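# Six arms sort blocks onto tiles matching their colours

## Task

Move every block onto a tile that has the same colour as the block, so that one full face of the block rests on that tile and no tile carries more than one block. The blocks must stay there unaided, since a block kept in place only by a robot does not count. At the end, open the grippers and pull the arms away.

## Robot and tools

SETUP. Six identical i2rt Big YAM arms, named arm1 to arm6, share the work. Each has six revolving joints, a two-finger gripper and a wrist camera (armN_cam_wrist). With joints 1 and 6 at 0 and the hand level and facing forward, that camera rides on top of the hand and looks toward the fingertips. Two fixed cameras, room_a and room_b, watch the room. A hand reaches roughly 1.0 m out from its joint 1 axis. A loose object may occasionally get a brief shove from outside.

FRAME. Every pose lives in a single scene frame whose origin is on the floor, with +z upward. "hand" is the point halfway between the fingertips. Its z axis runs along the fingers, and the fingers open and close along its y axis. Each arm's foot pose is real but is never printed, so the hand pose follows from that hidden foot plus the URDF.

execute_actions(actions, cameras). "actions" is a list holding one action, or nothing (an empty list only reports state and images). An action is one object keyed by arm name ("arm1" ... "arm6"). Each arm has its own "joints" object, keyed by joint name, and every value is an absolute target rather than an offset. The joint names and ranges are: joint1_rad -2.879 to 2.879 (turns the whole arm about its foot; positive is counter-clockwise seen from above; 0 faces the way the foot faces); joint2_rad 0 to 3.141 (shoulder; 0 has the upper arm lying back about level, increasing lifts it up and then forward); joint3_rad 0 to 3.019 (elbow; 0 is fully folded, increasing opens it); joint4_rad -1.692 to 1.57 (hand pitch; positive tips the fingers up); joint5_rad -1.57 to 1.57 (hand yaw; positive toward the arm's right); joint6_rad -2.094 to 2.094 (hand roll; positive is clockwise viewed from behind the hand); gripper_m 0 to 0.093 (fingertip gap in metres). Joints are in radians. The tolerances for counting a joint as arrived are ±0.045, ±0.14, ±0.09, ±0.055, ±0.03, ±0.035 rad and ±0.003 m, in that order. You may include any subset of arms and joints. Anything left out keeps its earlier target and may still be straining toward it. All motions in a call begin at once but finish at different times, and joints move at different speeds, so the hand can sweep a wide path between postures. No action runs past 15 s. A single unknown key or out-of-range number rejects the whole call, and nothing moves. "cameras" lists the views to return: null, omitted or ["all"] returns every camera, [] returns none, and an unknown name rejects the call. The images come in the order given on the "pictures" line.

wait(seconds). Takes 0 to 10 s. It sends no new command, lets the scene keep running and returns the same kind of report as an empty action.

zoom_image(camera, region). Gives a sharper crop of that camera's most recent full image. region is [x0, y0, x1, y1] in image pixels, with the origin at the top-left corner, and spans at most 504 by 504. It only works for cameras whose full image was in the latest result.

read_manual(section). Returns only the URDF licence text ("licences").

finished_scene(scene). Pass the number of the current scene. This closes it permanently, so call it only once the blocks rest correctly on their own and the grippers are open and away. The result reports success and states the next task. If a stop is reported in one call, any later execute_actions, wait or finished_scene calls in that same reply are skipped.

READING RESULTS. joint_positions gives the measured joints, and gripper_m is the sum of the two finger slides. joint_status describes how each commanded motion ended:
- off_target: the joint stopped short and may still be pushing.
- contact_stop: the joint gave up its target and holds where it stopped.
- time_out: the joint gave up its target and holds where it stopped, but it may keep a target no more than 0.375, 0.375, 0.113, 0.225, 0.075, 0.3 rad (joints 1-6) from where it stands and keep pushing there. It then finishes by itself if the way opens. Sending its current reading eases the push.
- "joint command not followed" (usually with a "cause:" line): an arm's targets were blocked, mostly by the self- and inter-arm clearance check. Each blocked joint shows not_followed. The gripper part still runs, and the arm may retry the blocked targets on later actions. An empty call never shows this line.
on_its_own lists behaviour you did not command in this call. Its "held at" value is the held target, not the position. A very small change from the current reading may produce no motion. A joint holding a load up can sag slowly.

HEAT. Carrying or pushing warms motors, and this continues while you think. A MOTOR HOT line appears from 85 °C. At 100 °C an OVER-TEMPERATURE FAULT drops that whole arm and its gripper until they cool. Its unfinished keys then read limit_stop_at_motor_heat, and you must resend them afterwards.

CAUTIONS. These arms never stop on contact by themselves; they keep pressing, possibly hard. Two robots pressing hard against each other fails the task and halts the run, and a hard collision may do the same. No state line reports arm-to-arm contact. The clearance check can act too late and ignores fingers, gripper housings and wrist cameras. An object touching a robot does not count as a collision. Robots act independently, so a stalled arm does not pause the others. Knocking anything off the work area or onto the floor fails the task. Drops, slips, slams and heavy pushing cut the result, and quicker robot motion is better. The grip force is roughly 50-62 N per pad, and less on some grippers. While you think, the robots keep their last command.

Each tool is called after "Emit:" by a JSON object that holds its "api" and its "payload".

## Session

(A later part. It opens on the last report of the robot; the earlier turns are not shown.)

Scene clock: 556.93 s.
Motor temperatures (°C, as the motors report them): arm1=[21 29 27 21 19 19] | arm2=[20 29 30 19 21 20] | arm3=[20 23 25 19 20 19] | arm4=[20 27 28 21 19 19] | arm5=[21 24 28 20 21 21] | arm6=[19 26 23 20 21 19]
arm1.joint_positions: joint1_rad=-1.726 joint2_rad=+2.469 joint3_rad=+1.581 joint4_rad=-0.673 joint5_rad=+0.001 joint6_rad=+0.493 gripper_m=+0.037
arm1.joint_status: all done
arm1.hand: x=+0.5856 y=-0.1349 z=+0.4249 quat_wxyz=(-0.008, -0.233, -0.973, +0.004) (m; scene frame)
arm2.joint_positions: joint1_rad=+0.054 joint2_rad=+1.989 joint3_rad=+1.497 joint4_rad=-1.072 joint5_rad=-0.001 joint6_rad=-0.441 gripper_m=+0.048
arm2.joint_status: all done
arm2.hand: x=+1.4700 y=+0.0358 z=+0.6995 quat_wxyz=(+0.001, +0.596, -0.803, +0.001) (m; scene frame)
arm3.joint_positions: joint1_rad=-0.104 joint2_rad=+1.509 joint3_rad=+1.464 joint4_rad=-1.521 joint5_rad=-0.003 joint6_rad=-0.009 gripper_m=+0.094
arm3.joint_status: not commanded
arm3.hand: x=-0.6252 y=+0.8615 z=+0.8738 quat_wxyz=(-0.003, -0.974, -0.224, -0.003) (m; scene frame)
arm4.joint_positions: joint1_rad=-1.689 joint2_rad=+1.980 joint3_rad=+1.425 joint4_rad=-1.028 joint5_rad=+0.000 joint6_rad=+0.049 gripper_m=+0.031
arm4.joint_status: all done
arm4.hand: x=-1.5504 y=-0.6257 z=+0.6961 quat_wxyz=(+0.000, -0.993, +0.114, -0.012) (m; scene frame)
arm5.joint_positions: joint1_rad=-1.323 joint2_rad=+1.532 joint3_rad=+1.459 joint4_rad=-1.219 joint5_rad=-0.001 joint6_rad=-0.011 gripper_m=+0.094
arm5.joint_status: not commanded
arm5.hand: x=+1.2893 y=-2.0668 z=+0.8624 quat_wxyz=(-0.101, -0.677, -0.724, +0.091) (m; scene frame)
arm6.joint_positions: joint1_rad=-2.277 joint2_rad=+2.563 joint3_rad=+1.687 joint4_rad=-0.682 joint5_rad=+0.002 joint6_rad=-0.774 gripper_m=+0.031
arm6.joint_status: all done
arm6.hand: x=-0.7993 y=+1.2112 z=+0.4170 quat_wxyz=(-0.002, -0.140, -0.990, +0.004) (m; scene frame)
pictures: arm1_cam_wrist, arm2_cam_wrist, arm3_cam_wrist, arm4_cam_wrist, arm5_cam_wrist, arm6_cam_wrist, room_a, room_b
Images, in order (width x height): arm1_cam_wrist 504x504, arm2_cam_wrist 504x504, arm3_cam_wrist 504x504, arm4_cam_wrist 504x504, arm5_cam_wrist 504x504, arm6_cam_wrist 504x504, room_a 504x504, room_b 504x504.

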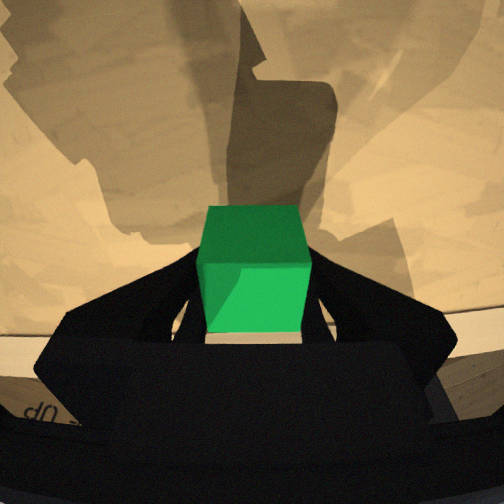

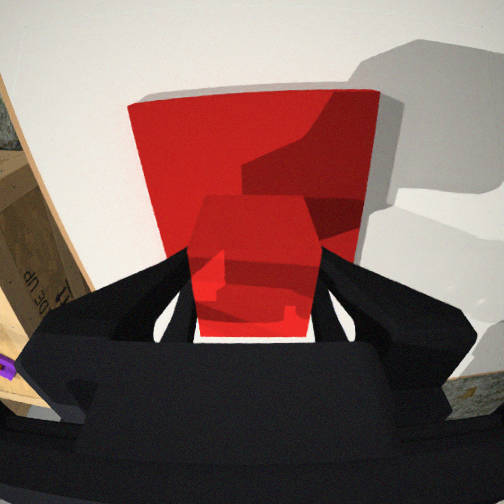

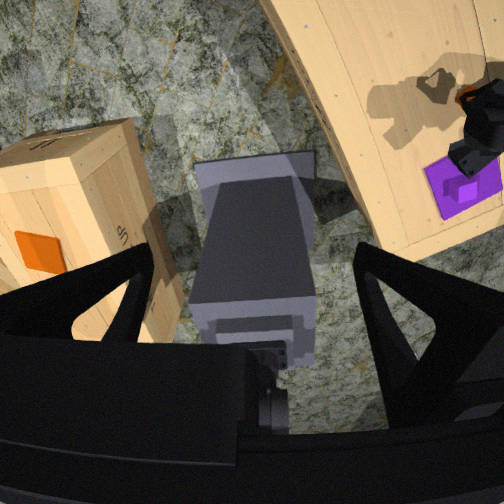

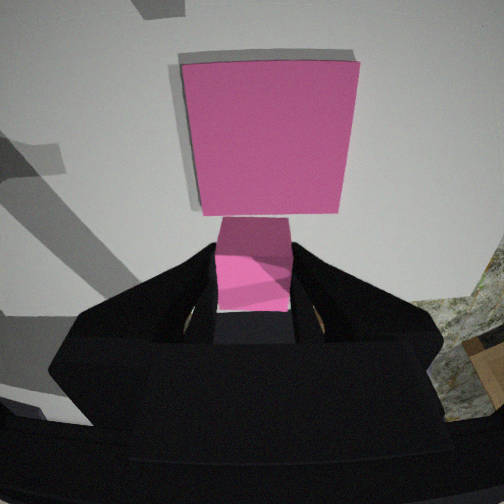

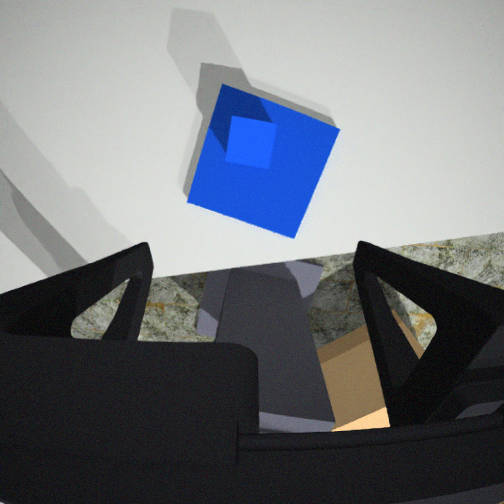

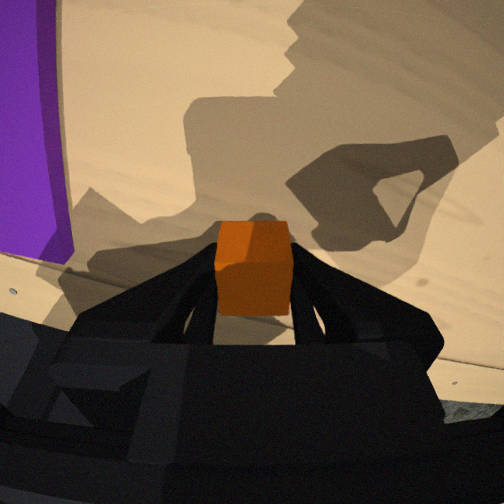

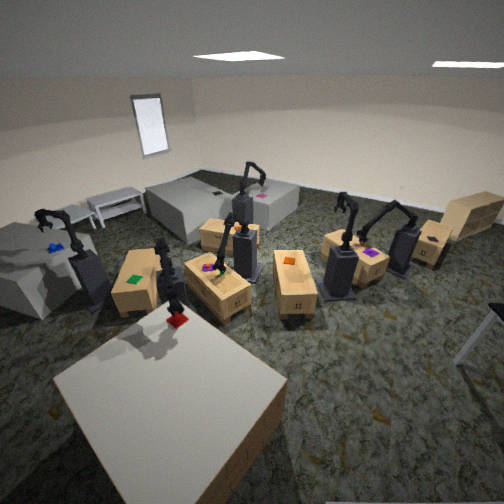

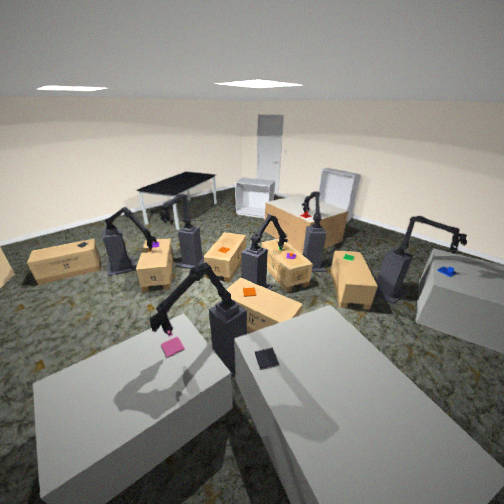

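Emit:
{"api": "execute_actions", "payload": {"actions": [{"arm1":{"joints":{"joint2_rad":2.497}},"arm2":{"joints":{"joint2_rad":2.022}},"arm6":{"joints":{"joint2_rad":2.60}},"arm4":{"joints":{"joint1_rad":-1.712,"joint2_rad":2.112,"joint3_rad":1.46,"joint4_rad":-0.888}}}], "cameras": ["arm1_cam_wrist","arm2_cam_wrist","arm4_cam_wrist","arm6_cam_wrist"]}}

Scene clock: 575.77 s.
Motor temperatures (°C, as the motors report them): arm1=[21 29 27 21 19 19] | arm2=[20 29 30 19 21 20] | arm3=[20 23 25 19 20 19] | arm4=[20 27 28 21 19 19] | arm5=[21 24 28 20 21 21] | arm6=[19 26 23 20 21 19]
arm1.joint_positions: joint1_rad=-1.726 joint2_rad=+2.482 joint3_rad=+1.581 joint4_rad=-0.672 joint5_rad=+0.001 joint6_rad=+0.493 gripper_m=+0.037
arm1.joint_status: all done
arm1.hand: x=+0.5808 y=-0.1351 z=+0.4170 quat_wxyz=(-0.002, -0.233, -0.973, +0.006) (m; scene frame)
arm2.joint_positions: joint1_rad=+0.054 joint2_rad=+2.011 joint3_rad=+1.497 joint4_rad=-1.072 joint5_rad=-0.001 joint6_rad=-0.441 gripper_m=+0.048
arm2.joint_status: all done
arm2.hand: x=+1.4682 y=+0.0338 z=+0.6873 quat_wxyz=(+0.012, +0.596, -0.803, +0.004) (m; scene frame)
arm3.joint_positions: joint1_rad=-0.104 joint2_rad=+1.509 joint3_rad=+1.464 joint4_rad=-1.521 joint5_rad=-0.003 joint6_rad=-0.009 gripper_m=+0.094
arm3.joint_status: not commanded
arm3.hand: x=-0.6252 y=+0.8615 z=+0.8738 quat_wxyz=(-0.003, -0.974, -0.224, -0.003) (m; scene frame)
arm4.joint_positions: joint1_rad=-1.700 joint2_rad=+2.116 joint3_rad=+1.427 joint4_rad=-0.903 joint5_rad=+0.000 joint6_rad=+0.049 gripper_m=+0.031
arm4.joint_status: all done
arm4.hand: x=-1.5578 y=-0.6181 z=+0.6228 quat_wxyz=(+0.000, -0.993, +0.120, -0.017) (m; scene frame)
arm5.joint_positions: joint1_rad=-1.323 joint2_rad=+1.532 joint3_rad=+1.459 joint4_rad=-1.219 joint5_rad=-0.001 joint6_rad=-0.011 gripper_m=+0.094
arm5.joint_status: not commanded
arm5.hand: x=+1.2893 y=-2.0668 z=+0.8624 quat_wxyz=(-0.101, -0.677, -0.724, +0.091) (m; scene frame)
arm6.joint_positions: joint1_rad=-2.277 joint2_rad=+2.570 joint3_rad=+1.687 joint4_rad=-0.680 joint5_rad=+0.002 joint6_rad=-0.774 gripper_m=+0.031
arm6.joint_status: all done
arm6.hand: x=-0.8003 y=+1.2131 z=+0.4129 quat_wxyz=(-0.001, -0.140, -0.990, +0.002) (m; scene frame)
pictures: arm1_cam_wrist, arm2_cam_wrist, arm4_cam_wrist, arm6_cam_wrist
Images, in order (width x height): arm1_cam_wrist 504x504, arm2_cam_wrist 504x504, arm4_cam_wrist 504x504, arm6_cam_wrist 504x504.

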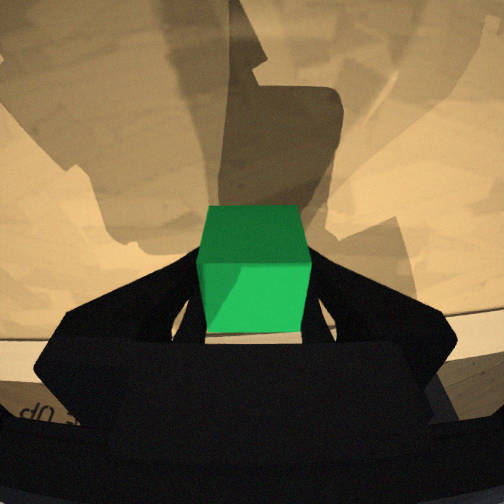

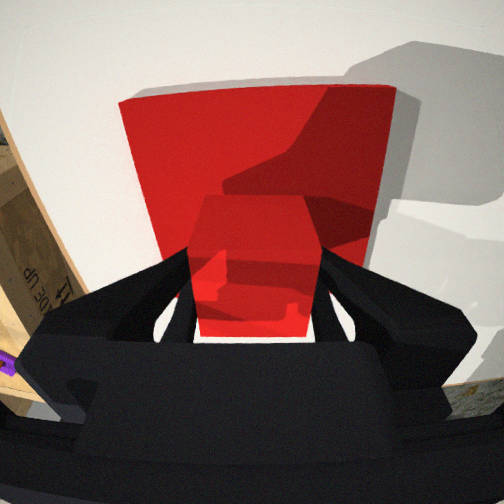

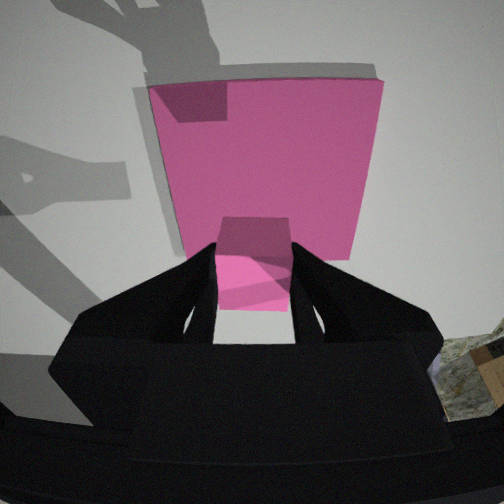

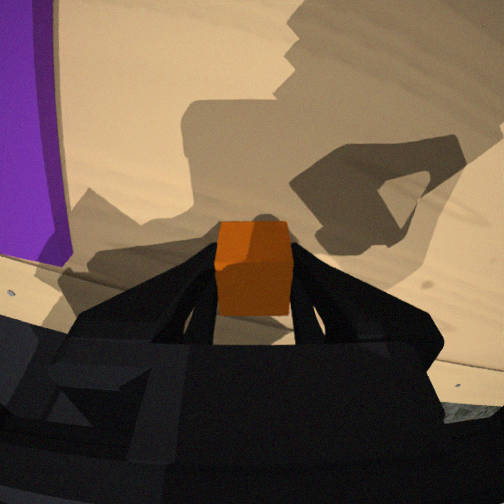

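Emit:
{"api": "execute_actions", "payload": {"actions": [{"arm1":{"joints":{"joint2_rad":2.505}},"arm2":{"joints":{"joint2_rad":2.036}},"arm6":{"joints":{"joint2_rad":2.578,"gripper_m":0.09}},"arm4":{"joints":{"joint1_rad":-1.725,"joint2_rad":2.226,"joint4_rad":-0.745}}}], "cameras": ["arm1_cam_wrist","arm2_cam_wrist","arm4_cam_wrist","arm6_cam_wrist"]}}

Scene clock: 625.40 s.
Motor temperatures (°C, as the motors report them): arm1=[21 29 27 21 19 19] | arm2=[20 29 31 19 21 20] | arm3=[20 23 25 19 20 19] | arm4=[20 28 30 21 19 19] | arm5=[21 24 28 20 21 21] | arm6=[19 26 23 20 21 19]
arm1.joint_positions: joint1_rad=-1.726 joint2_rad=+2.488 joint3_rad=+1.581 joint4_rad=-0.672 joint5_rad=+0.001 joint6_rad=+0.493 gripper_m=+0.037
arm1.joint_status: all done
arm1.hand: x=+0.5788 y=-0.1352 z=+0.4139 quat_wxyz=(+0.001, -0.233, -0.973, +0.007) (m; scene frame)
arm2.joint_positions: joint1_rad=+0.054 joint2_rad=+2.022 joint3_rad=+1.497 joint4_rad=-1.072 joint5_rad=-0.001 joint6_rad=-0.441 gripper_m=+0.048
arm2.joint_status: all done
arm2.hand: x=+1.4673 y=+0.0328 z=+0.6813 quat_wxyz=(+0.017, +0.596, -0.803, +0.005) (m; scene frame)
arm3.joint_positions: joint1_rad=-0.104 joint2_rad=+1.509 joint3_rad=+1.464 joint4_rad=-1.521 joint5_rad=-0.003 joint6_rad=-0.009 gripper_m=+0.094
arm3.joint_status: not commanded
arm3.hand: x=-0.6252 y=+0.8615 z=+0.8738 quat_wxyz=(-0.003, -0.974, -0.224, -0.003) (m; scene frame)
arm4.joint_positions: joint1_rad=-1.714 joint2_rad=+2.225 joint3_rad=+1.428 joint4_rad=-0.760 joint5_rad=+0.000 joint6_rad=+0.049 gripper_m=+0.031
arm4.joint_status: all done
arm4.hand: x=-1.5655 y=-0.6082 z=+0.5626 quat_wxyz=(+0.001, -0.992, +0.127, +0.001) (m; scene frame)
arm5.joint_positions: joint1_rad=-1.323 joint2_rad=+1.532 joint3_rad=+1.459 joint4_rad=-1.219 joint5_rad=-0.001 joint6_rad=-0.011 gripper_m=+0.094
arm5.joint_status: not commanded
arm5.hand: x=+1.2893 y=-2.0668 z=+0.8624 quat_wxyz=(-0.101, -0.677, -0.724, +0.091) (m; scene frame)
arm6.joint_positions: joint1_rad=-2.277 joint2_rad=+2.570 joint3_rad=+1.687 joint4_rad=-0.680 joint5_rad=+0.002 joint6_rad=-0.774 gripper_m=+0.090
arm6.joint_status: all done
arm6.hand: x=-0.8003 y=+1.2131 z=+0.4129 quat_wxyz=(-0.001, -0.140, -0.990, +0.002) (m; scene frame)
pictures: arm1_cam_wrist, arm2_cam_wrist, arm4_cam_wrist, arm6_cam_wrist
Images, in order (width x height): arm1_cam_wrist 504x504, arm2_cam_wrist 504x504, arm4_cam_wrist 504x504, arm6_cam_wrist 504x504.

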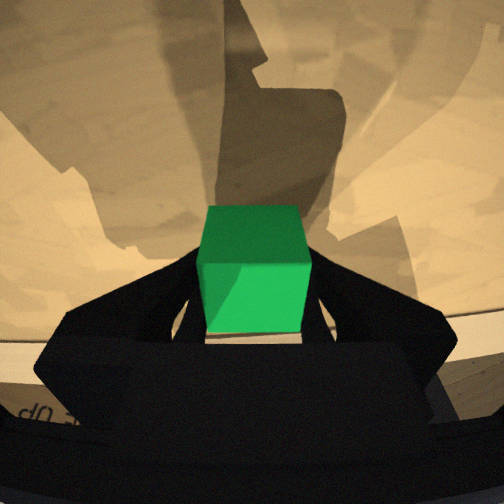

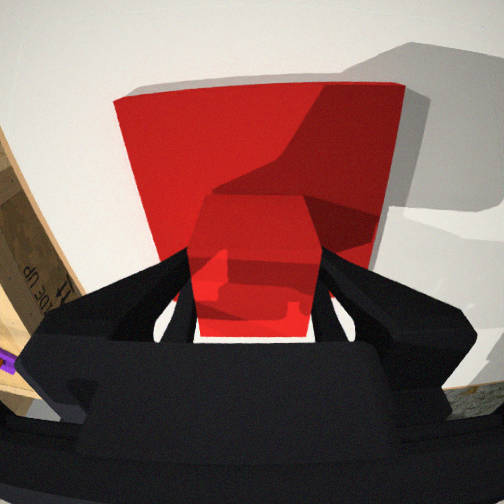

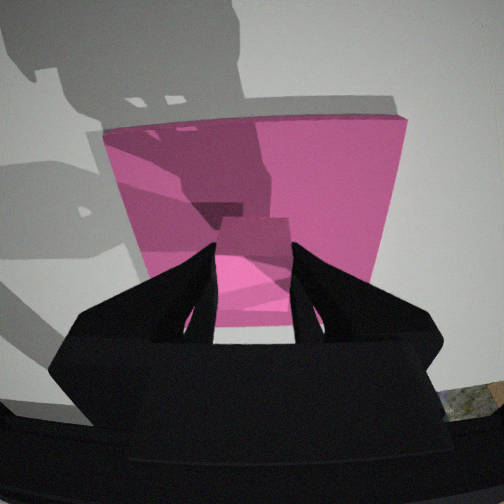

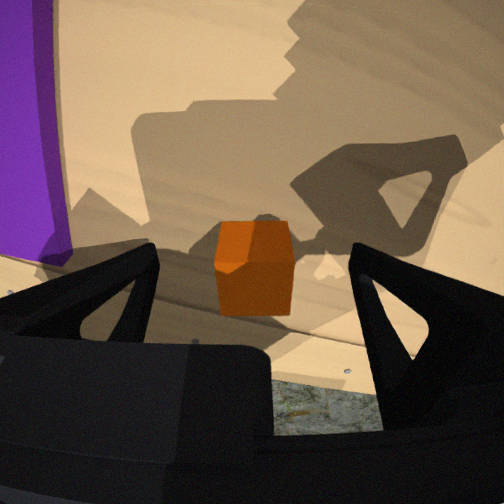

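Emit:
{"api": "execute_actions", "payload": {"actions": [{"arm1":{"joints":{"joint2_rad":2.49,"gripper_m":0.09}},"arm2":{"joints":{"joint2_rad":2.024,"gripper_m":0.09}},"arm6":{"joints":{"joint2_rad":2.33,"joint4_rad":-0.90}},"arm4":{"joints":{"joint2_rad":2.262,"joint4_rad":-0.722}},"arm3":{"joints":{"joint1_rad":-0.82,"joint2_rad":1.25,"joint3_rad":1.15,"joint4_rad":-1.47}}}], "cameras": ["arm1_cam_wrist","arm2_cam_wrist","arm4_cam_wrist","arm6_cam_wrist","arm3_cam_wrist"]}}

Scene clock: 658.67 s.
Motor temperatures (°C, as the motors report them): arm1=[21 29 28 21 19 19] | arm2=[20 29 32 19 21 20] | arm3=[20 22 25 19 20 19] | arm4=[20 28 30 21 19 19] | arm5=[21 24 29 21 21 21] | arm6=[19 27 23 20 21 19]
arm1.joint_positions: joint1_rad=-1.726 joint2_rad=+2.488 joint3_rad=+1.581 joint4_rad=-0.672 joint5_rad=+0.001 joint6_rad=+0.493 gripper_m=+0.090
arm1.joint_status: all done
arm1.hand: x=+0.5788 y=-0.1352 z=+0.4139 quat_wxyz=(+0.001, -0.233, -0.973, +0.007) (m; scene frame)
arm2.joint_positions: joint1_rad=+0.054 joint2_rad=+2.022 joint3_rad=+1.497 joint4_rad=-1.072 joint5_rad=-0.001 joint6_rad=-0.441 gripper_m=+0.090
arm2.joint_status: all done
arm2.hand: x=+1.4673 y=+0.0328 z=+0.6813 quat_wxyz=(+0.017, +0.596, -0.802, +0.005) (m; scene frame)
arm3.joint_positions: joint1_rad=-0.819 joint2_rad=+1.246 joint3_rad=+1.143 joint4_rad=-1.474 joint5_rad=-0.001 joint6_rad=-0.009 gripper_m=+0.094
arm3.joint_status: all done
arm3.hand: x=-0.5504 y=+1.1466 z=+0.8513 quat_wxyz=(-0.001, -0.991, +0.131, -0.008) (m; scene frame)
arm4.joint_positions: joint1_rad=-1.714 joint2_rad=+2.236 joint3_rad=+1.428 joint4_rad=-0.738 joint5_rad=+0.000 joint6_rad=+0.049 gripper_m=+0.031
arm4.joint_status: all done
arm4.hand: x=-1.5678 y=-0.6078 z=+0.5562 quat_wxyz=(+0.001, -0.992, +0.127, +0.006) (m; scene frame)
arm5.joint_positions: joint1_rad=-1.323 joint2_rad=+1.532 joint3_rad=+1.459 joint4_rad=-1.219 joint5_rad=-0.001 joint6_rad=-0.011 gripper_m=+0.094
arm5.joint_status: not commanded
arm5.hand: x=+1.2893 y=-2.0668 z=+0.8624 quat_wxyz=(-0.101, -0.677, -0.724, +0.091) (m; scene frame)
arm6.joint_positions: joint1_rad=-2.277 joint2_rad=+2.309 joint3_rad=+1.694 joint4_rad=-0.884 joint5_rad=+0.002 joint6_rad=-0.774 gripper_m=+0.090
arm6.joint_status: all done
arm6.hand: x=-0.7828 y=+1.1821 z=+0.5747 quat_wxyz=(-0.020, -0.140, -0.990, +0.027) (m; scene frame)
pictures: arm1_cam_wrist, arm2_cam_wrist, arm3_cam_wrist, arm4_cam_wrist, arm6_cam_wrist
Images, in order (width x height): arm1_cam_wrist 504x504, arm2_cam_wrist 504x504, arm3_cam_wrist 504x504, arm4_cam_wrist 504x504, arm6_cam_wrist 504x504.

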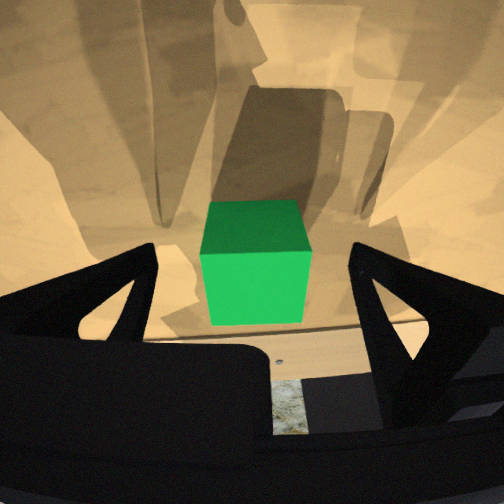

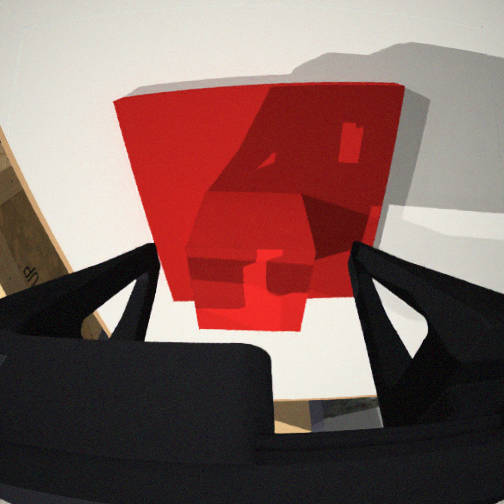

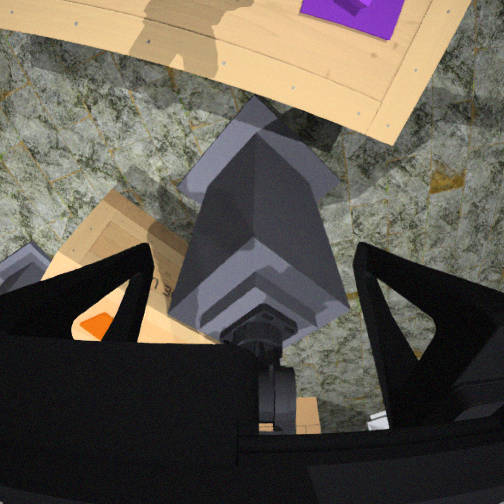

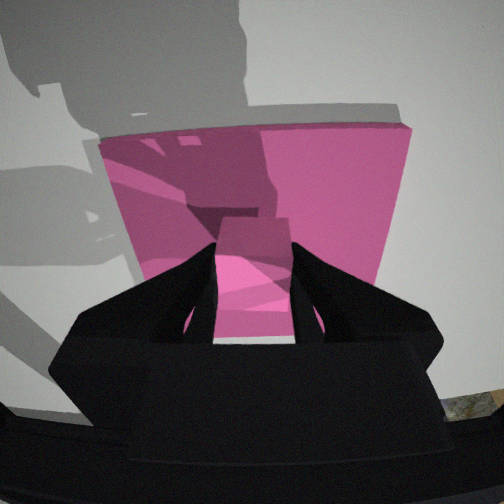

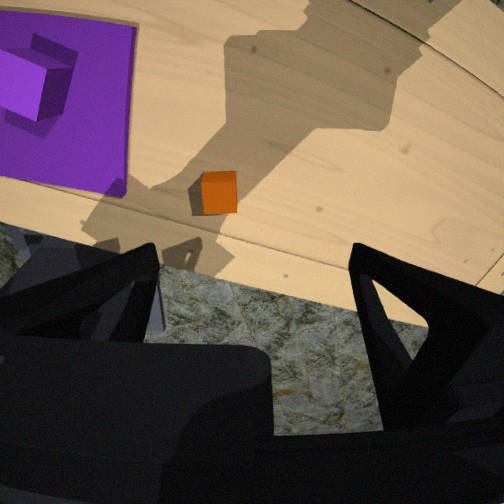

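Emit:
{"api": "execute_actions", "payload": {"actions": [{"arm1":{"joints":{"joint2_rad":2.33,"joint4_rad":-0.83}},"arm2":{"joints":{"joint2_rad":1.82,"joint4_rad":-1.26}},"arm6":{"joints":{"joint2_rad":1.1,"joint3_rad":0.95,"joint4_rad":-1.42,"joint6_rad":0}},"arm4":{"joints":{"joint2_rad":2.281}}}], "cameras": ["arm1_cam_wrist","arm2_cam_wrist","arm4_cam_wrist","room_a"]}}

Scene clock: 682.10 s.
Motor temperatures (°C, as the motors report them): arm1=[21 29 28 21 19 19] | arm2=[20 29 32 19 21 20] | arm3=[20 22 26 19 20 19] | arm4=[20 28 30 21 19 19] | arm5=[21 24 29 21 21 21] | arm6=[19 26 23 20 21 19]
arm1.joint_positions: joint1_rad=-1.726 joint2_rad=+2.313 joint3_rad=+1.590 joint4_rad=-0.820 joint5_rad=+0.001 joint6_rad=+0.493 gripper_m=+0.090
arm1.joint_status: all done
arm1.hand: x=+0.6023 y=-0.1334 z=+0.5190 quat_wxyz=(-0.016, -0.232, -0.972, +0.002) (m; scene frame)
arm2.joint_positions: joint1_rad=+0.054 joint2_rad=+1.811 joint3_rad=+1.509 joint4_rad=-1.248 joint5_rad=-0.001 joint6_rad=-0.441 gripper_m=+0.090
arm2.joint_status: all done
arm2.hand: x=+1.4515 y=+0.0159 z=+0.7998 quat_wxyz=(-0.006, +0.597, -0.803, +0.000) (m; scene frame)
arm3.joint_positions: joint1_rad=-0.819 joint2_rad=+1.246 joint3_rad=+1.143 joint4_rad=-1.474 joint5_rad=-0.001 joint6_rad=-0.009 gripper_m=+0.094
arm3.joint_status: not commanded
arm3.hand: x=-0.5504 y=+1.1466 z=+0.8513 quat_wxyz=(-0.001, -0.991, +0.131, -0.008) (m; scene frame)
arm4.joint_positions: joint1_rad=-1.714 joint2_rad=+2.257 joint3_rad=+1.428 joint4_rad=-0.736 joint5_rad=+0.000 joint6_rad=+0.049 gripper_m=+0.031
arm4.joint_status: all done
arm4.hand: x=-1.5627 y=-0.6088 z=+0.5451 quat_wxyz=(+0.001, -0.992, +0.127, -0.003) (m; scene frame)
arm5.joint_positions: joint1_rad=-1.323 joint2_rad=+1.532 joint3_rad=+1.459 joint4_rad=-1.219 joint5_rad=-0.001 joint6_rad=-0.011 gripper_m=+0.094
arm5.joint_status: not commanded
arm5.hand: x=+1.2893 y=-2.0668 z=+0.8624 quat_wxyz=(-0.101, -0.677, -0.724, +0.091) (m; scene frame)
arm6.joint_positions: joint1_rad=-2.277 joint2_rad=+1.099 joint3_rad=+0.949 joint4_rad=-1.408 joint5_rad=+0.002 joint6_rad=-0.008 gripper_m=+0.090
arm6.joint_status: all done
arm6.hand: x=-0.9628 y=+1.4990 z=+0.8726 quat_wxyz=(-0.004, -0.500, -0.866, +0.003) (m; scene frame)
pictures: arm1_cam_wrist, arm2_cam_wrist, arm4_cam_wrist, room_a
Images, in order (width x height): arm1_cam_wrist 504x504, arm2_cam_wrist 504x504, arm4_cam_wrist 504x504, room_a 504x504.

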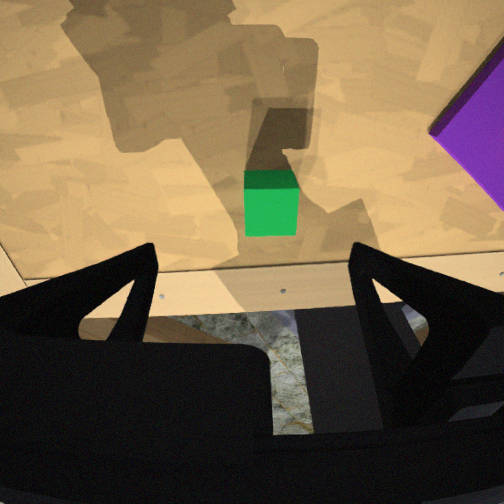

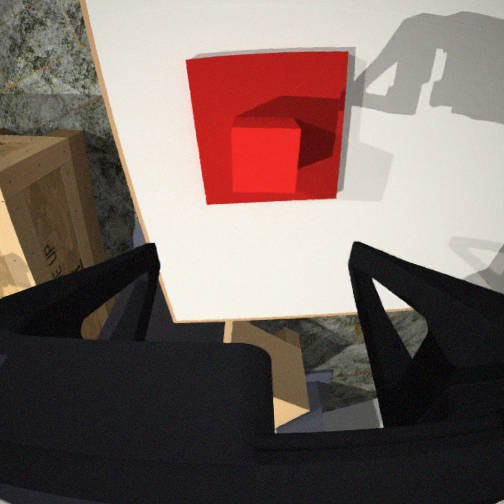

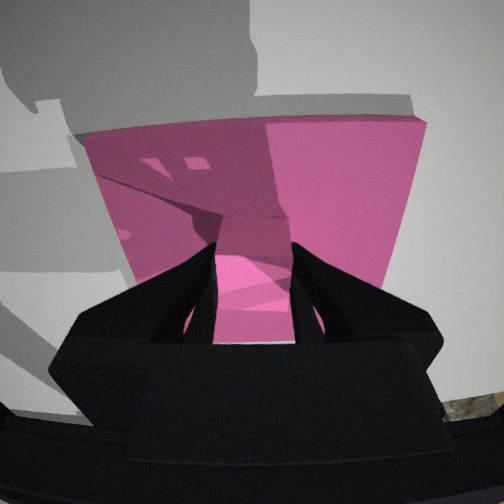

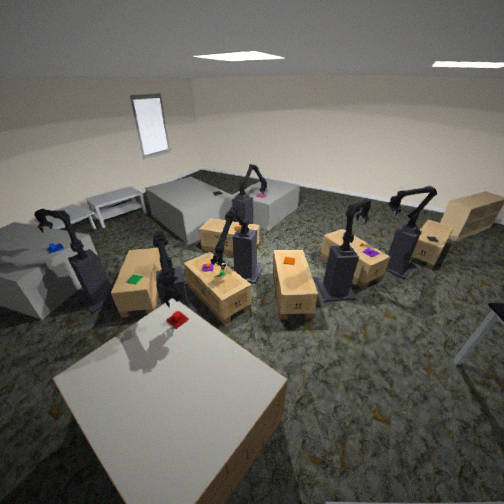

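Emit:
{"api": "execute_actions", "payload": {"actions": [{"arm1":{"joints":{"joint1_rad":-2.095,"joint2_rad":2.266,"joint3_rad":1.495,"joint4_rad":-0.79,"joint6_rad":0.0}},"arm2":{"joints":{"joint1_rad":1.893,"joint2_rad":1.98,"joint3_rad":1.47,"joint4_rad":-1.04,"joint6_rad":0.0}},"arm3":{"joints":{"joint2_rad":2.351,"joint3_rad":1.585,"joint4_rad":-0.77,"gripper_m":0.09}},"arm4":{"joints":{"joint2_rad":2.26,"gripper_m":0.09}}}], "cameras": ["arm1_cam_wrist","arm2_cam_wrist","arm3_cam_wrist","arm4_cam_wrist"]}}

Scene clock: 718.70 s.
Motor temperatures (°C, as the motors report them): arm1=[21 29 28 21 19 19] | arm2=[20 29 32 19 21 20] | arm3=[20 22 26 19 20 19] | arm4=[20 28 30 21 19 19] | arm5=[21 24 29 21 21 21] | arm6=[19 24 24 20 21 19]
arm1.joint_positions: joint1_rad=-2.087 joint2_rad=+2.273 joint3_rad=+1.502 joint4_rad=-0.797 joint5_rad=+0.001 joint6_rad=+0.008 gripper_m=+0.090
arm1.joint_status: all done
arm1.hand: x=+0.5410 y=-0.3445 z=+0.5198 quat_wxyz=(-0.004, -0.172, -0.985, +0.006) (m; scene frame)
arm2.joint_positions: joint1_rad=+1.902 joint2_rad=+2.002 joint3_rad=+1.466 joint4_rad=-1.043 joint5_rad=+0.000 joint6_rad=-0.009 gripper_m=+0.090
arm2.joint_status: all done
arm2.hand: x=+0.5740 y=-0.1413 z=+0.6874 quat_wxyz=(+0.006, +0.975, -0.221, +0.003) (m; scene frame)
arm3.joint_positions: joint1_rad=-0.819 joint2_rad=+2.374 joint3_rad=+1.558 joint4_rad=-0.779 joint5_rad=-0.001 joint6_rad=-0.009 gripper_m=+0.090
arm3.joint_status: all done
arm3.hand: x=-0.7901 y=+1.2146 z=+0.4430 quat_wxyz=(-0.002, -0.991, +0.131, -0.017) (m; scene frame)
arm4.joint_positions: joint1_rad=-1.714 joint2_rad=+2.257 joint3_rad=+1.428 joint4_rad=-0.736 joint5_rad=+0.000 joint6_rad=+0.050 gripper_m=+0.090
arm4.joint_status: all done
arm4.hand: x=-1.5627 y=-0.6088 z=+0.5451 quat_wxyz=(+0.001, -0.992, +0.127, -0.003) (m; scene frame)
arm5.joint_positions: joint1_rad=-1.323 joint2_rad=+1.532 joint3_rad=+1.459 joint4_rad=-1.219 joint5_rad=-0.001 joint6_rad=-0.011 gripper_m=+0.094
arm5.joint_status: not commanded
arm5.hand: x=+1.2893 y=-2.0668 z=+0.8624 quat_wxyz=(-0.101, -0.677, -0.724, +0.091) (m; scene frame)
arm6.joint_positions: joint1_rad=-2.277 joint2_rad=+1.099 joint3_rad=+0.949 joint4_rad=-1.408 joint5_rad=+0.002 joint6_rad=-0.008 gripper_m=+0.090
arm6.joint_status: not commanded
arm6.hand: x=-0.9628 y=+1.4990 z=+0.8726 quat_wxyz=(-0.004, -0.500, -0.866, +0.003) (m; scene frame)
pictures: arm1_cam_wrist, arm2_cam_wrist, arm3_cam_wrist, arm4_cam_wrist
Images, in order (width x height): arm1_cam_wrist 504x504, arm2_cam_wrist 504x504, arm3_cam_wrist 504x504, arm4_cam_wrist 504x504.

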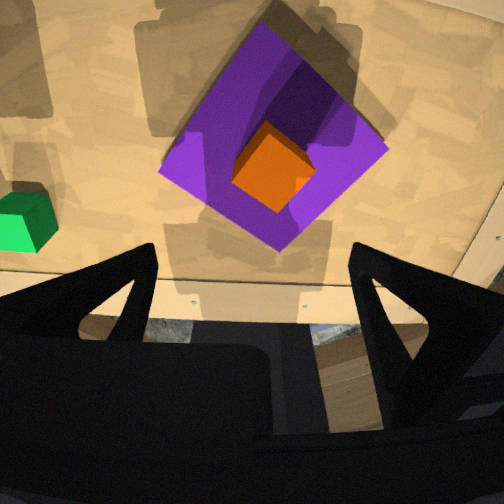

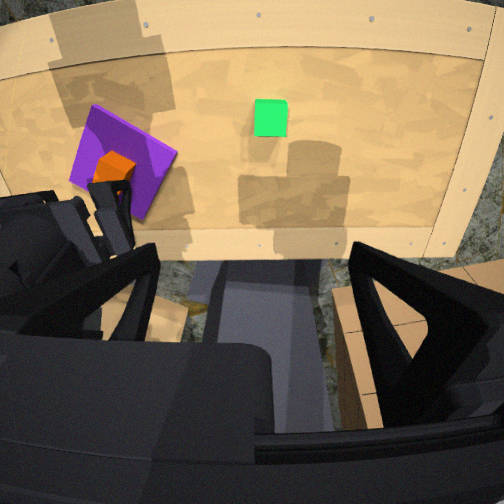

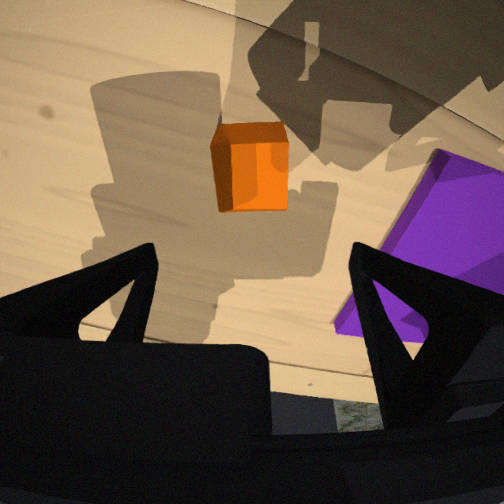

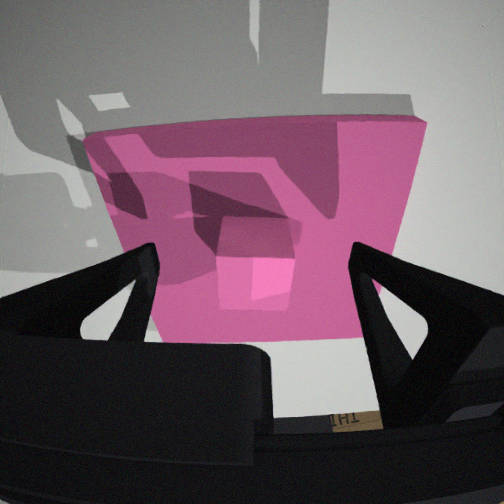

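Emit:
{"api": "zoom_image", "payload": {"camera": "arm1_cam_wrist", "region": [210, 100, 336, 226]}}

Emit:
{"api": "zoom_image", "payload": {"camera": "arm3_cam_wrist", "region": [190, 100, 316, 226]}}

Emit:
{"api": "zoom_image", "payload": {"camera": "arm2_cam_wrist", "region": [230, 80, 314, 164]}}

Region (210, 100, 336, 226) of arm1_cam_wrist's 504x504 image, scaled by 4.000, with more detail than that image has.

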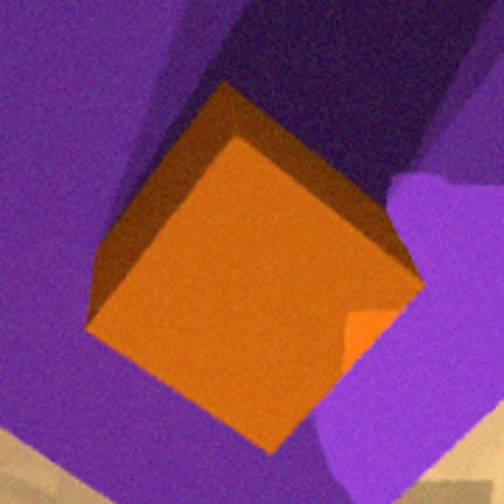

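Region (190, 100, 316, 226) of arm3_cam_wrist's 504x504 image, scaled by 4.000, with more detail than that image has.

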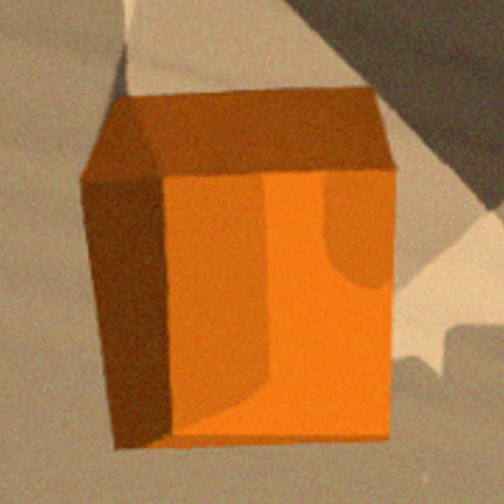

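Region (230, 80, 314, 164) of arm2_cam_wrist's 504x504 image, scaled by 6.000, with more detail than that image has.

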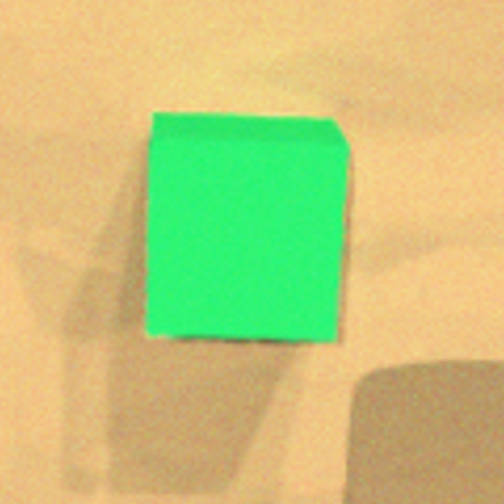

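Emit:
{"api": "execute_actions", "payload": {"actions": [{"arm1":{"joints":{"joint1_rad":-2.12,"joint2_rad":2.46,"joint3_rad":1.615,"joint4_rad":-0.685,"joint6_rad":0.65}},"arm2":{"joints":{"joint1_rad":1.86,"joint2_rad":2.44,"joint3_rad":1.535,"joint4_rad":-0.62}},"arm3":{"joints":{"joint2_rad":2.462,"joint3_rad":1.695,"joint4_rad":-0.75}},"arm4":{"joints":{"joint2_rad":1.95,"joint4_rad":-1.04}}}], "cameras": ["arm1_cam_wrist","arm2_cam_wrist","arm3_cam_wrist","arm4_cam_wrist"]}}

Scene clock: 765.83 s.
Motor temperatures (°C, as the motors report them): arm1=[21 30 27 21 19 19] | arm2=[20 30 30 19 21 20] | arm3=[20 25 25 19 20 19] | arm4=[20 28 30 21 19 19] | arm5=[21 24 29 21 21 21] | arm6=[19 24 25 20 21 19]
arm1.joint_positions: joint1_rad=-2.118 joint2_rad=+2.469 joint3_rad=+1.599 joint4_rad=-0.689 joint5_rad=+0.001 joint6_rad=+0.641 gripper_m=+0.090
arm1.joint_status: all done
arm1.hand: x=+0.5500 y=-0.3686 z=+0.4315 quat_wxyz=(-0.010, -0.484, -0.875, +0.004) (m; scene frame)
arm2.joint_positions: joint1_rad=+1.864 joint2_rad=+2.471 joint3_rad=+1.515 joint4_rad=-0.634 joint5_rad=+0.000 joint6_rad=-0.009 gripper_m=+0.090
arm2.joint_status: all done
arm2.hand: x=+0.5758 y=-0.1206 z=+0.4364 quat_wxyz=(+0.007, +0.971, -0.240, +0.008) (m; scene frame)
arm3.joint_positions: joint1_rad=-0.819 joint2_rad=+2.461 joint3_rad=+1.669 joint4_rad=-0.753 joint5_rad=-0.001 joint6_rad=-0.009 gripper_m=+0.090
arm3.joint_status: all done
arm3.hand: x=-0.8250 y=+1.2244 z=+0.4206 quat_wxyz=(+0.002, -0.991, +0.131, +0.008) (m; scene frame)
arm4.joint_positions: joint1_rad=-1.714 joint2_rad=+1.935 joint3_rad=+1.440 joint4_rad=-1.026 joint5_rad=+0.000 joint6_rad=+0.050 gripper_m=+0.090
arm4.joint_status: all done
arm4.hand: x=-1.5600 y=-0.6097 z=+0.7250 quat_wxyz=(+0.002, -0.992, +0.127, +0.019) (m; scene frame)
arm5.joint_positions: joint1_rad=-1.323 joint2_rad=+1.532 joint3_rad=+1.459 joint4_rad=-1.219 joint5_rad=-0.001 joint6_rad=-0.011 gripper_m=+0.094
arm5.joint_status: not commanded
arm5.hand: x=+1.2893 y=-2.0668 z=+0.8624 quat_wxyz=(-0.101, -0.677, -0.724, +0.091) (m; scene frame)
arm6.joint_positions: joint1_rad=-2.277 joint2_rad=+1.099 joint3_rad=+0.949 joint4_rad=-1.408 joint5_rad=+0.002 joint6_rad=-0.008 gripper_m=+0.090
arm6.joint_status: not commanded
arm6.hand: x=-0.9628 y=+1.4990 z=+0.8726 quat_wxyz=(-0.004, -0.500, -0.866, +0.003) (m; scene frame)
pictures: arm1_cam_wrist, arm2_cam_wrist, arm3_cam_wrist, arm4_cam_wrist
Images, in order (width x height): arm1_cam_wrist 504x504, arm2_cam_wrist 504x504, arm3_cam_wrist 504x504, arm4_cam_wrist 504x504.

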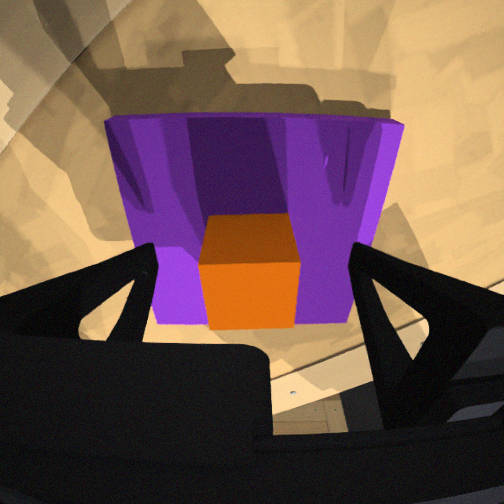

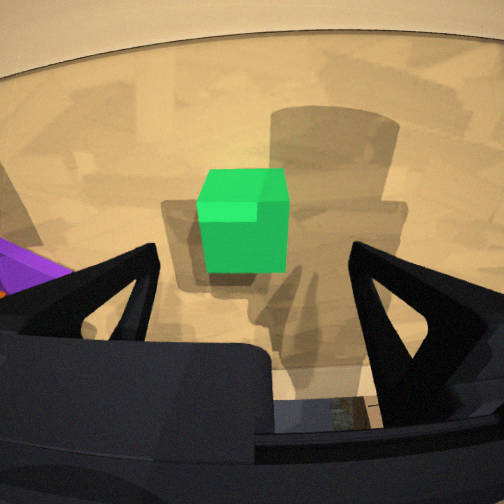

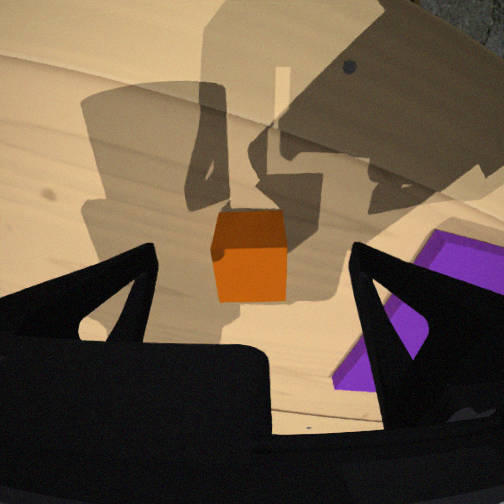

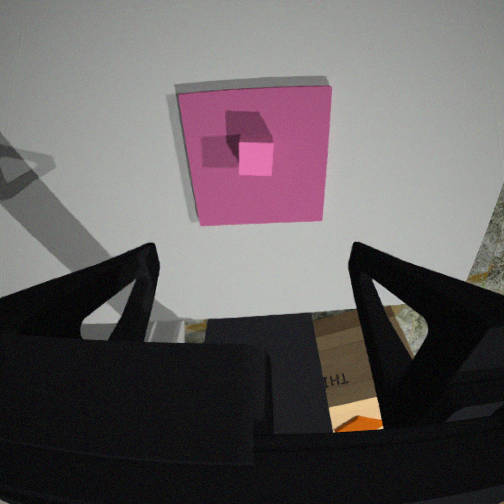

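Emit:
{"api": "execute_actions", "payload": {"actions": [{"arm1":{"joints":{"gripper_m":0.027}},"arm2":{"joints":{"joint2_rad":2.53,"joint3_rad":1.574,"joint4_rad":-0.588}},"arm3":{"joints":{"joint2_rad":2.492}},"arm4":{"joints":{"joint2_rad":1.5,"joint3_rad":1.3,"joint4_rad":-1.37}}}], "cameras": ["arm1_cam_wrist","arm2_cam_wrist","arm3_cam_wrist"]}}

Scene clock: 783.73 s.
Motor temperatures (°C, as the motors report them): arm1=[21 30 27 21 19 19] | arm2=[20 31 29 19 21 20] | arm3=[20 25 25 19 20 19] | arm4=[20 28 31 21 19 19] | arm5=[21 24 29 21 21 21] | arm6=[19 24 25 20 21 19]
arm1.joint_positions: joint1_rad=-2.118 joint2_rad=+2.469 joint3_rad=+1.599 joint4_rad=-0.689 joint5_rad=+0.001 joint6_rad=+0.642 gripper_m=+0.037
arm1.joint_status: gripper_m off_target (ended at +0.037, target +0.027)
arm1.hand: x=+0.5500 y=-0.3686 z=+0.4315 quat_wxyz=(-0.010, -0.484, -0.875, +0.004) (m; scene frame)
arm2.joint_positions: joint1_rad=+1.864 joint2_rad=+2.514 joint3_rad=+1.545 joint4_rad=-0.600 joint5_rad=+0.000 joint6_rad=-0.009 gripper_m=+0.090
arm2.joint_status: all done
arm2.hand: x=+0.5683 y=-0.1167 z=+0.4190 quat_wxyz=(+0.005, +0.971, -0.240, -0.002) (m; scene frame)
arm3.joint_positions: joint1_rad=-0.819 joint2_rad=+2.489 joint3_rad=+1.669 joint4_rad=-0.753 joint5_rad=-0.001 joint6_rad=-0.009 gripper_m=+0.090
arm3.joint_status: all done
arm3.hand: x=-0.8158 y=+1.2219 z=+0.4040 quat_wxyz=(+0.000, -0.991, +0.131, -0.006) (m; scene frame)
arm4.joint_positions: joint1_rad=-1.714 joint2_rad=+1.491 joint3_rad=+1.302 joint4_rad=-1.356 joint5_rad=+0.000 joint6_rad=+0.050 gripper_m=+0.090
arm4.joint_status: all done
arm4.hand: x=-1.4368 y=-0.6356 z=+0.8895 quat_wxyz=(+0.001, -0.992, +0.127, +0.006) (m; scene frame)
arm5.joint_positions: joint1_rad=-1.323 joint2_rad=+1.532 joint3_rad=+1.459 joint4_rad=-1.219 joint5_rad=-0.001 joint6_rad=-0.011 gripper_m=+0.094
arm5.joint_status: not commanded
arm5.hand: x=+1.2893 y=-2.0668 z=+0.8624 quat_wxyz=(-0.101, -0.677, -0.724, +0.091) (m; scene frame)
arm6.joint_positions: joint1_rad=-2.277 joint2_rad=+1.099 joint3_rad=+0.949 joint4_rad=-1.408 joint5_rad=+0.002 joint6_rad=-0.008 gripper_m=+0.090
arm6.joint_status: not commanded
arm6.hand: x=-0.9628 y=+1.4990 z=+0.8726 quat_wxyz=(-0.004, -0.500, -0.866, +0.003) (m; scene frame)
pictures: arm1_cam_wrist, arm2_cam_wrist, arm3_cam_wrist
Images, in order (width x height): arm1_cam_wrist 504x504, arm2_cam_wrist 504x504, arm3_cam_wrist 504x504.

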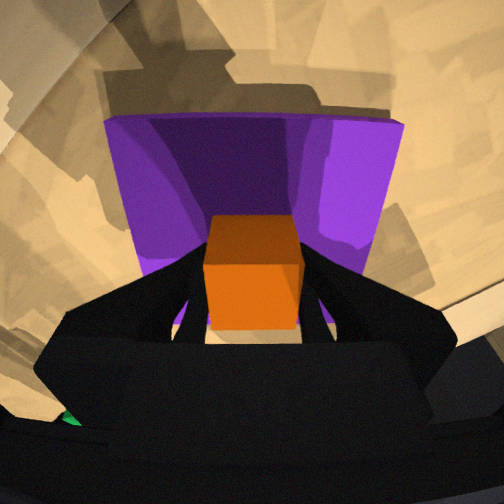

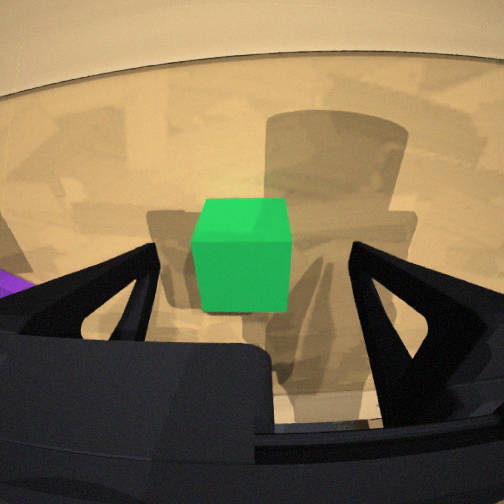

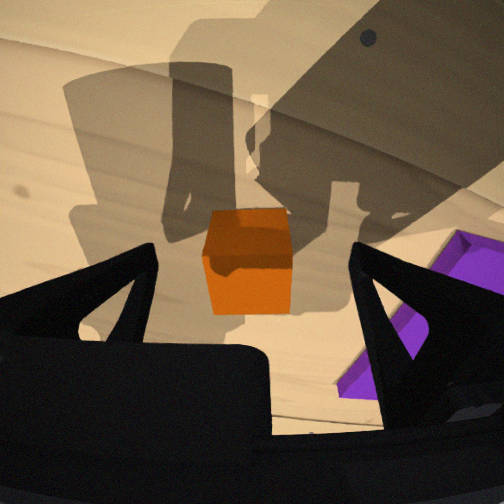

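Emit:
{"api": "execute_actions", "payload": {"actions": [{"arm1":{"joints":{"joint2_rad":1.3,"joint3_rad":1.05,"joint4_rad":-1.32,"joint6_rad":0.0}},"arm2":{"joints":{"gripper_m":0.027}},"arm3":{"joints":{"gripper_m":0.021}}}], "cameras": ["arm1_cam_wrist","arm2_cam_wrist","arm3_cam_wrist"]}}

Scene clock: 815.97 s.
Motor temperatures (°C, as the motors report them): arm1=[21 31 28 21 19 19] | arm2=[20 30 29 19 21 20] | arm3=[20 25 25 19 20 19] | arm4=[20 26 31 21 19 19] | arm5=[21 24 29 21 21 21] | arm6=[19 23 25 20 21 19]
arm1.joint_positions: joint1_rad=-2.118 joint2_rad=+1.294 joint3_rad=+1.053 joint4_rad=-1.311 joint5_rad=+0.001 joint6_rad=+0.009 gripper_m=+0.037
arm1.joint_status: all done
arm1.hand: x=+0.3154 y=-0.2739 z=+0.8309 quat_wxyz=(-0.012, -0.187, -0.982, +0.007) (m; scene frame)
arm2.joint_positions: joint1_rad=+1.864 joint2_rad=+2.514 joint3_rad=+1.545 joint4_rad=-0.600 joint5_rad=+0.000 joint6_rad=-0.008 gripper_m=+0.038
arm2.joint_status: gripper_m off_target (ended at +0.038, target +0.027)
arm2.hand: x=+0.5683 y=-0.1167 z=+0.4190 quat_wxyz=(+0.005, +0.971, -0.240, -0.002) (m; scene frame)
arm3.joint_positions: joint1_rad=-0.819 joint2_rad=+2.489 joint3_rad=+1.669 joint4_rad=-0.753 joint5_rad=-0.001 joint6_rad=-0.009 gripper_m=+0.031
arm3.joint_status: gripper_m off_target (ended at +0.031, target +0.021)
arm3.hand: x=-0.8158 y=+1.2220 z=+0.4040 quat_wxyz=(+0.000, -0.991, +0.131, -0.006) (m; scene frame)
arm4.joint_positions: joint1_rad=-1.714 joint2_rad=+1.491 joint3_rad=+1.302 joint4_rad=-1.356 joint5_rad=+0.000 joint6_rad=+0.050 gripper_m=+0.090
arm4.joint_status: not commanded
arm4.hand: x=-1.4368 y=-0.6356 z=+0.8895 quat_wxyz=(+0.001, -0.992, +0.127, +0.006) (m; scene frame)
arm5.joint_positions: joint1_rad=-1.323 joint2_rad=+1.532 joint3_rad=+1.459 joint4_rad=-1.219 joint5_rad=-0.001 joint6_rad=-0.011 gripper_m=+0.094
arm5.joint_status: not commanded
arm5.hand: x=+1.2893 y=-2.0668 z=+0.8624 quat_wxyz=(-0.101, -0.677, -0.724, +0.091) (m; scene frame)
arm6.joint_positions: joint1_rad=-2.277 joint2_rad=+1.099 joint3_rad=+0.949 joint4_rad=-1.408 joint5_rad=+0.002 joint6_rad=-0.008 gripper_m=+0.090
arm6.joint_status: not commanded
arm6.hand: x=-0.9628 y=+1.4990 z=+0.8726 quat_wxyz=(-0.004, -0.500, -0.866, +0.003) (m; scene frame)
pictures: arm1_cam_wrist, arm2_cam_wrist, arm3_cam_wrist
Images, in order (width x height): arm1_cam_wrist 504x504, arm2_cam_wrist 504x504, arm3_cam_wrist 504x504.

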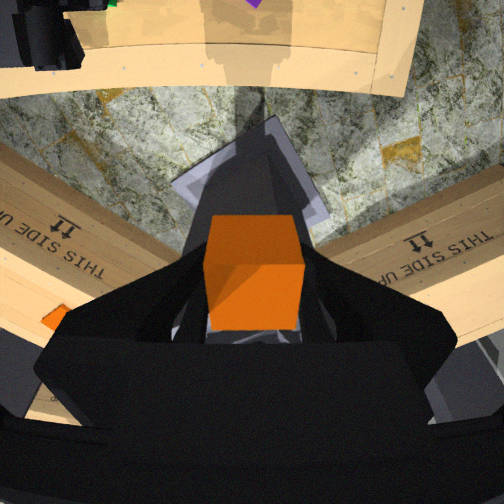

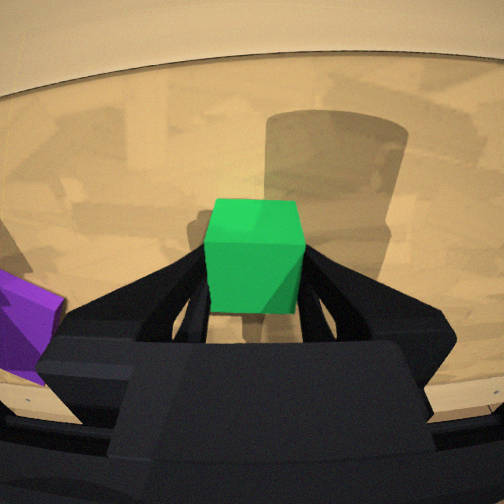

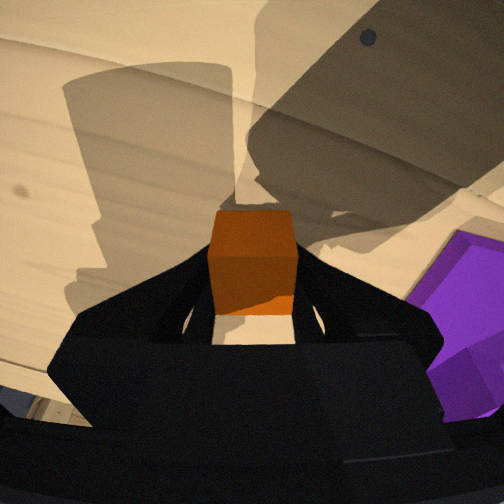

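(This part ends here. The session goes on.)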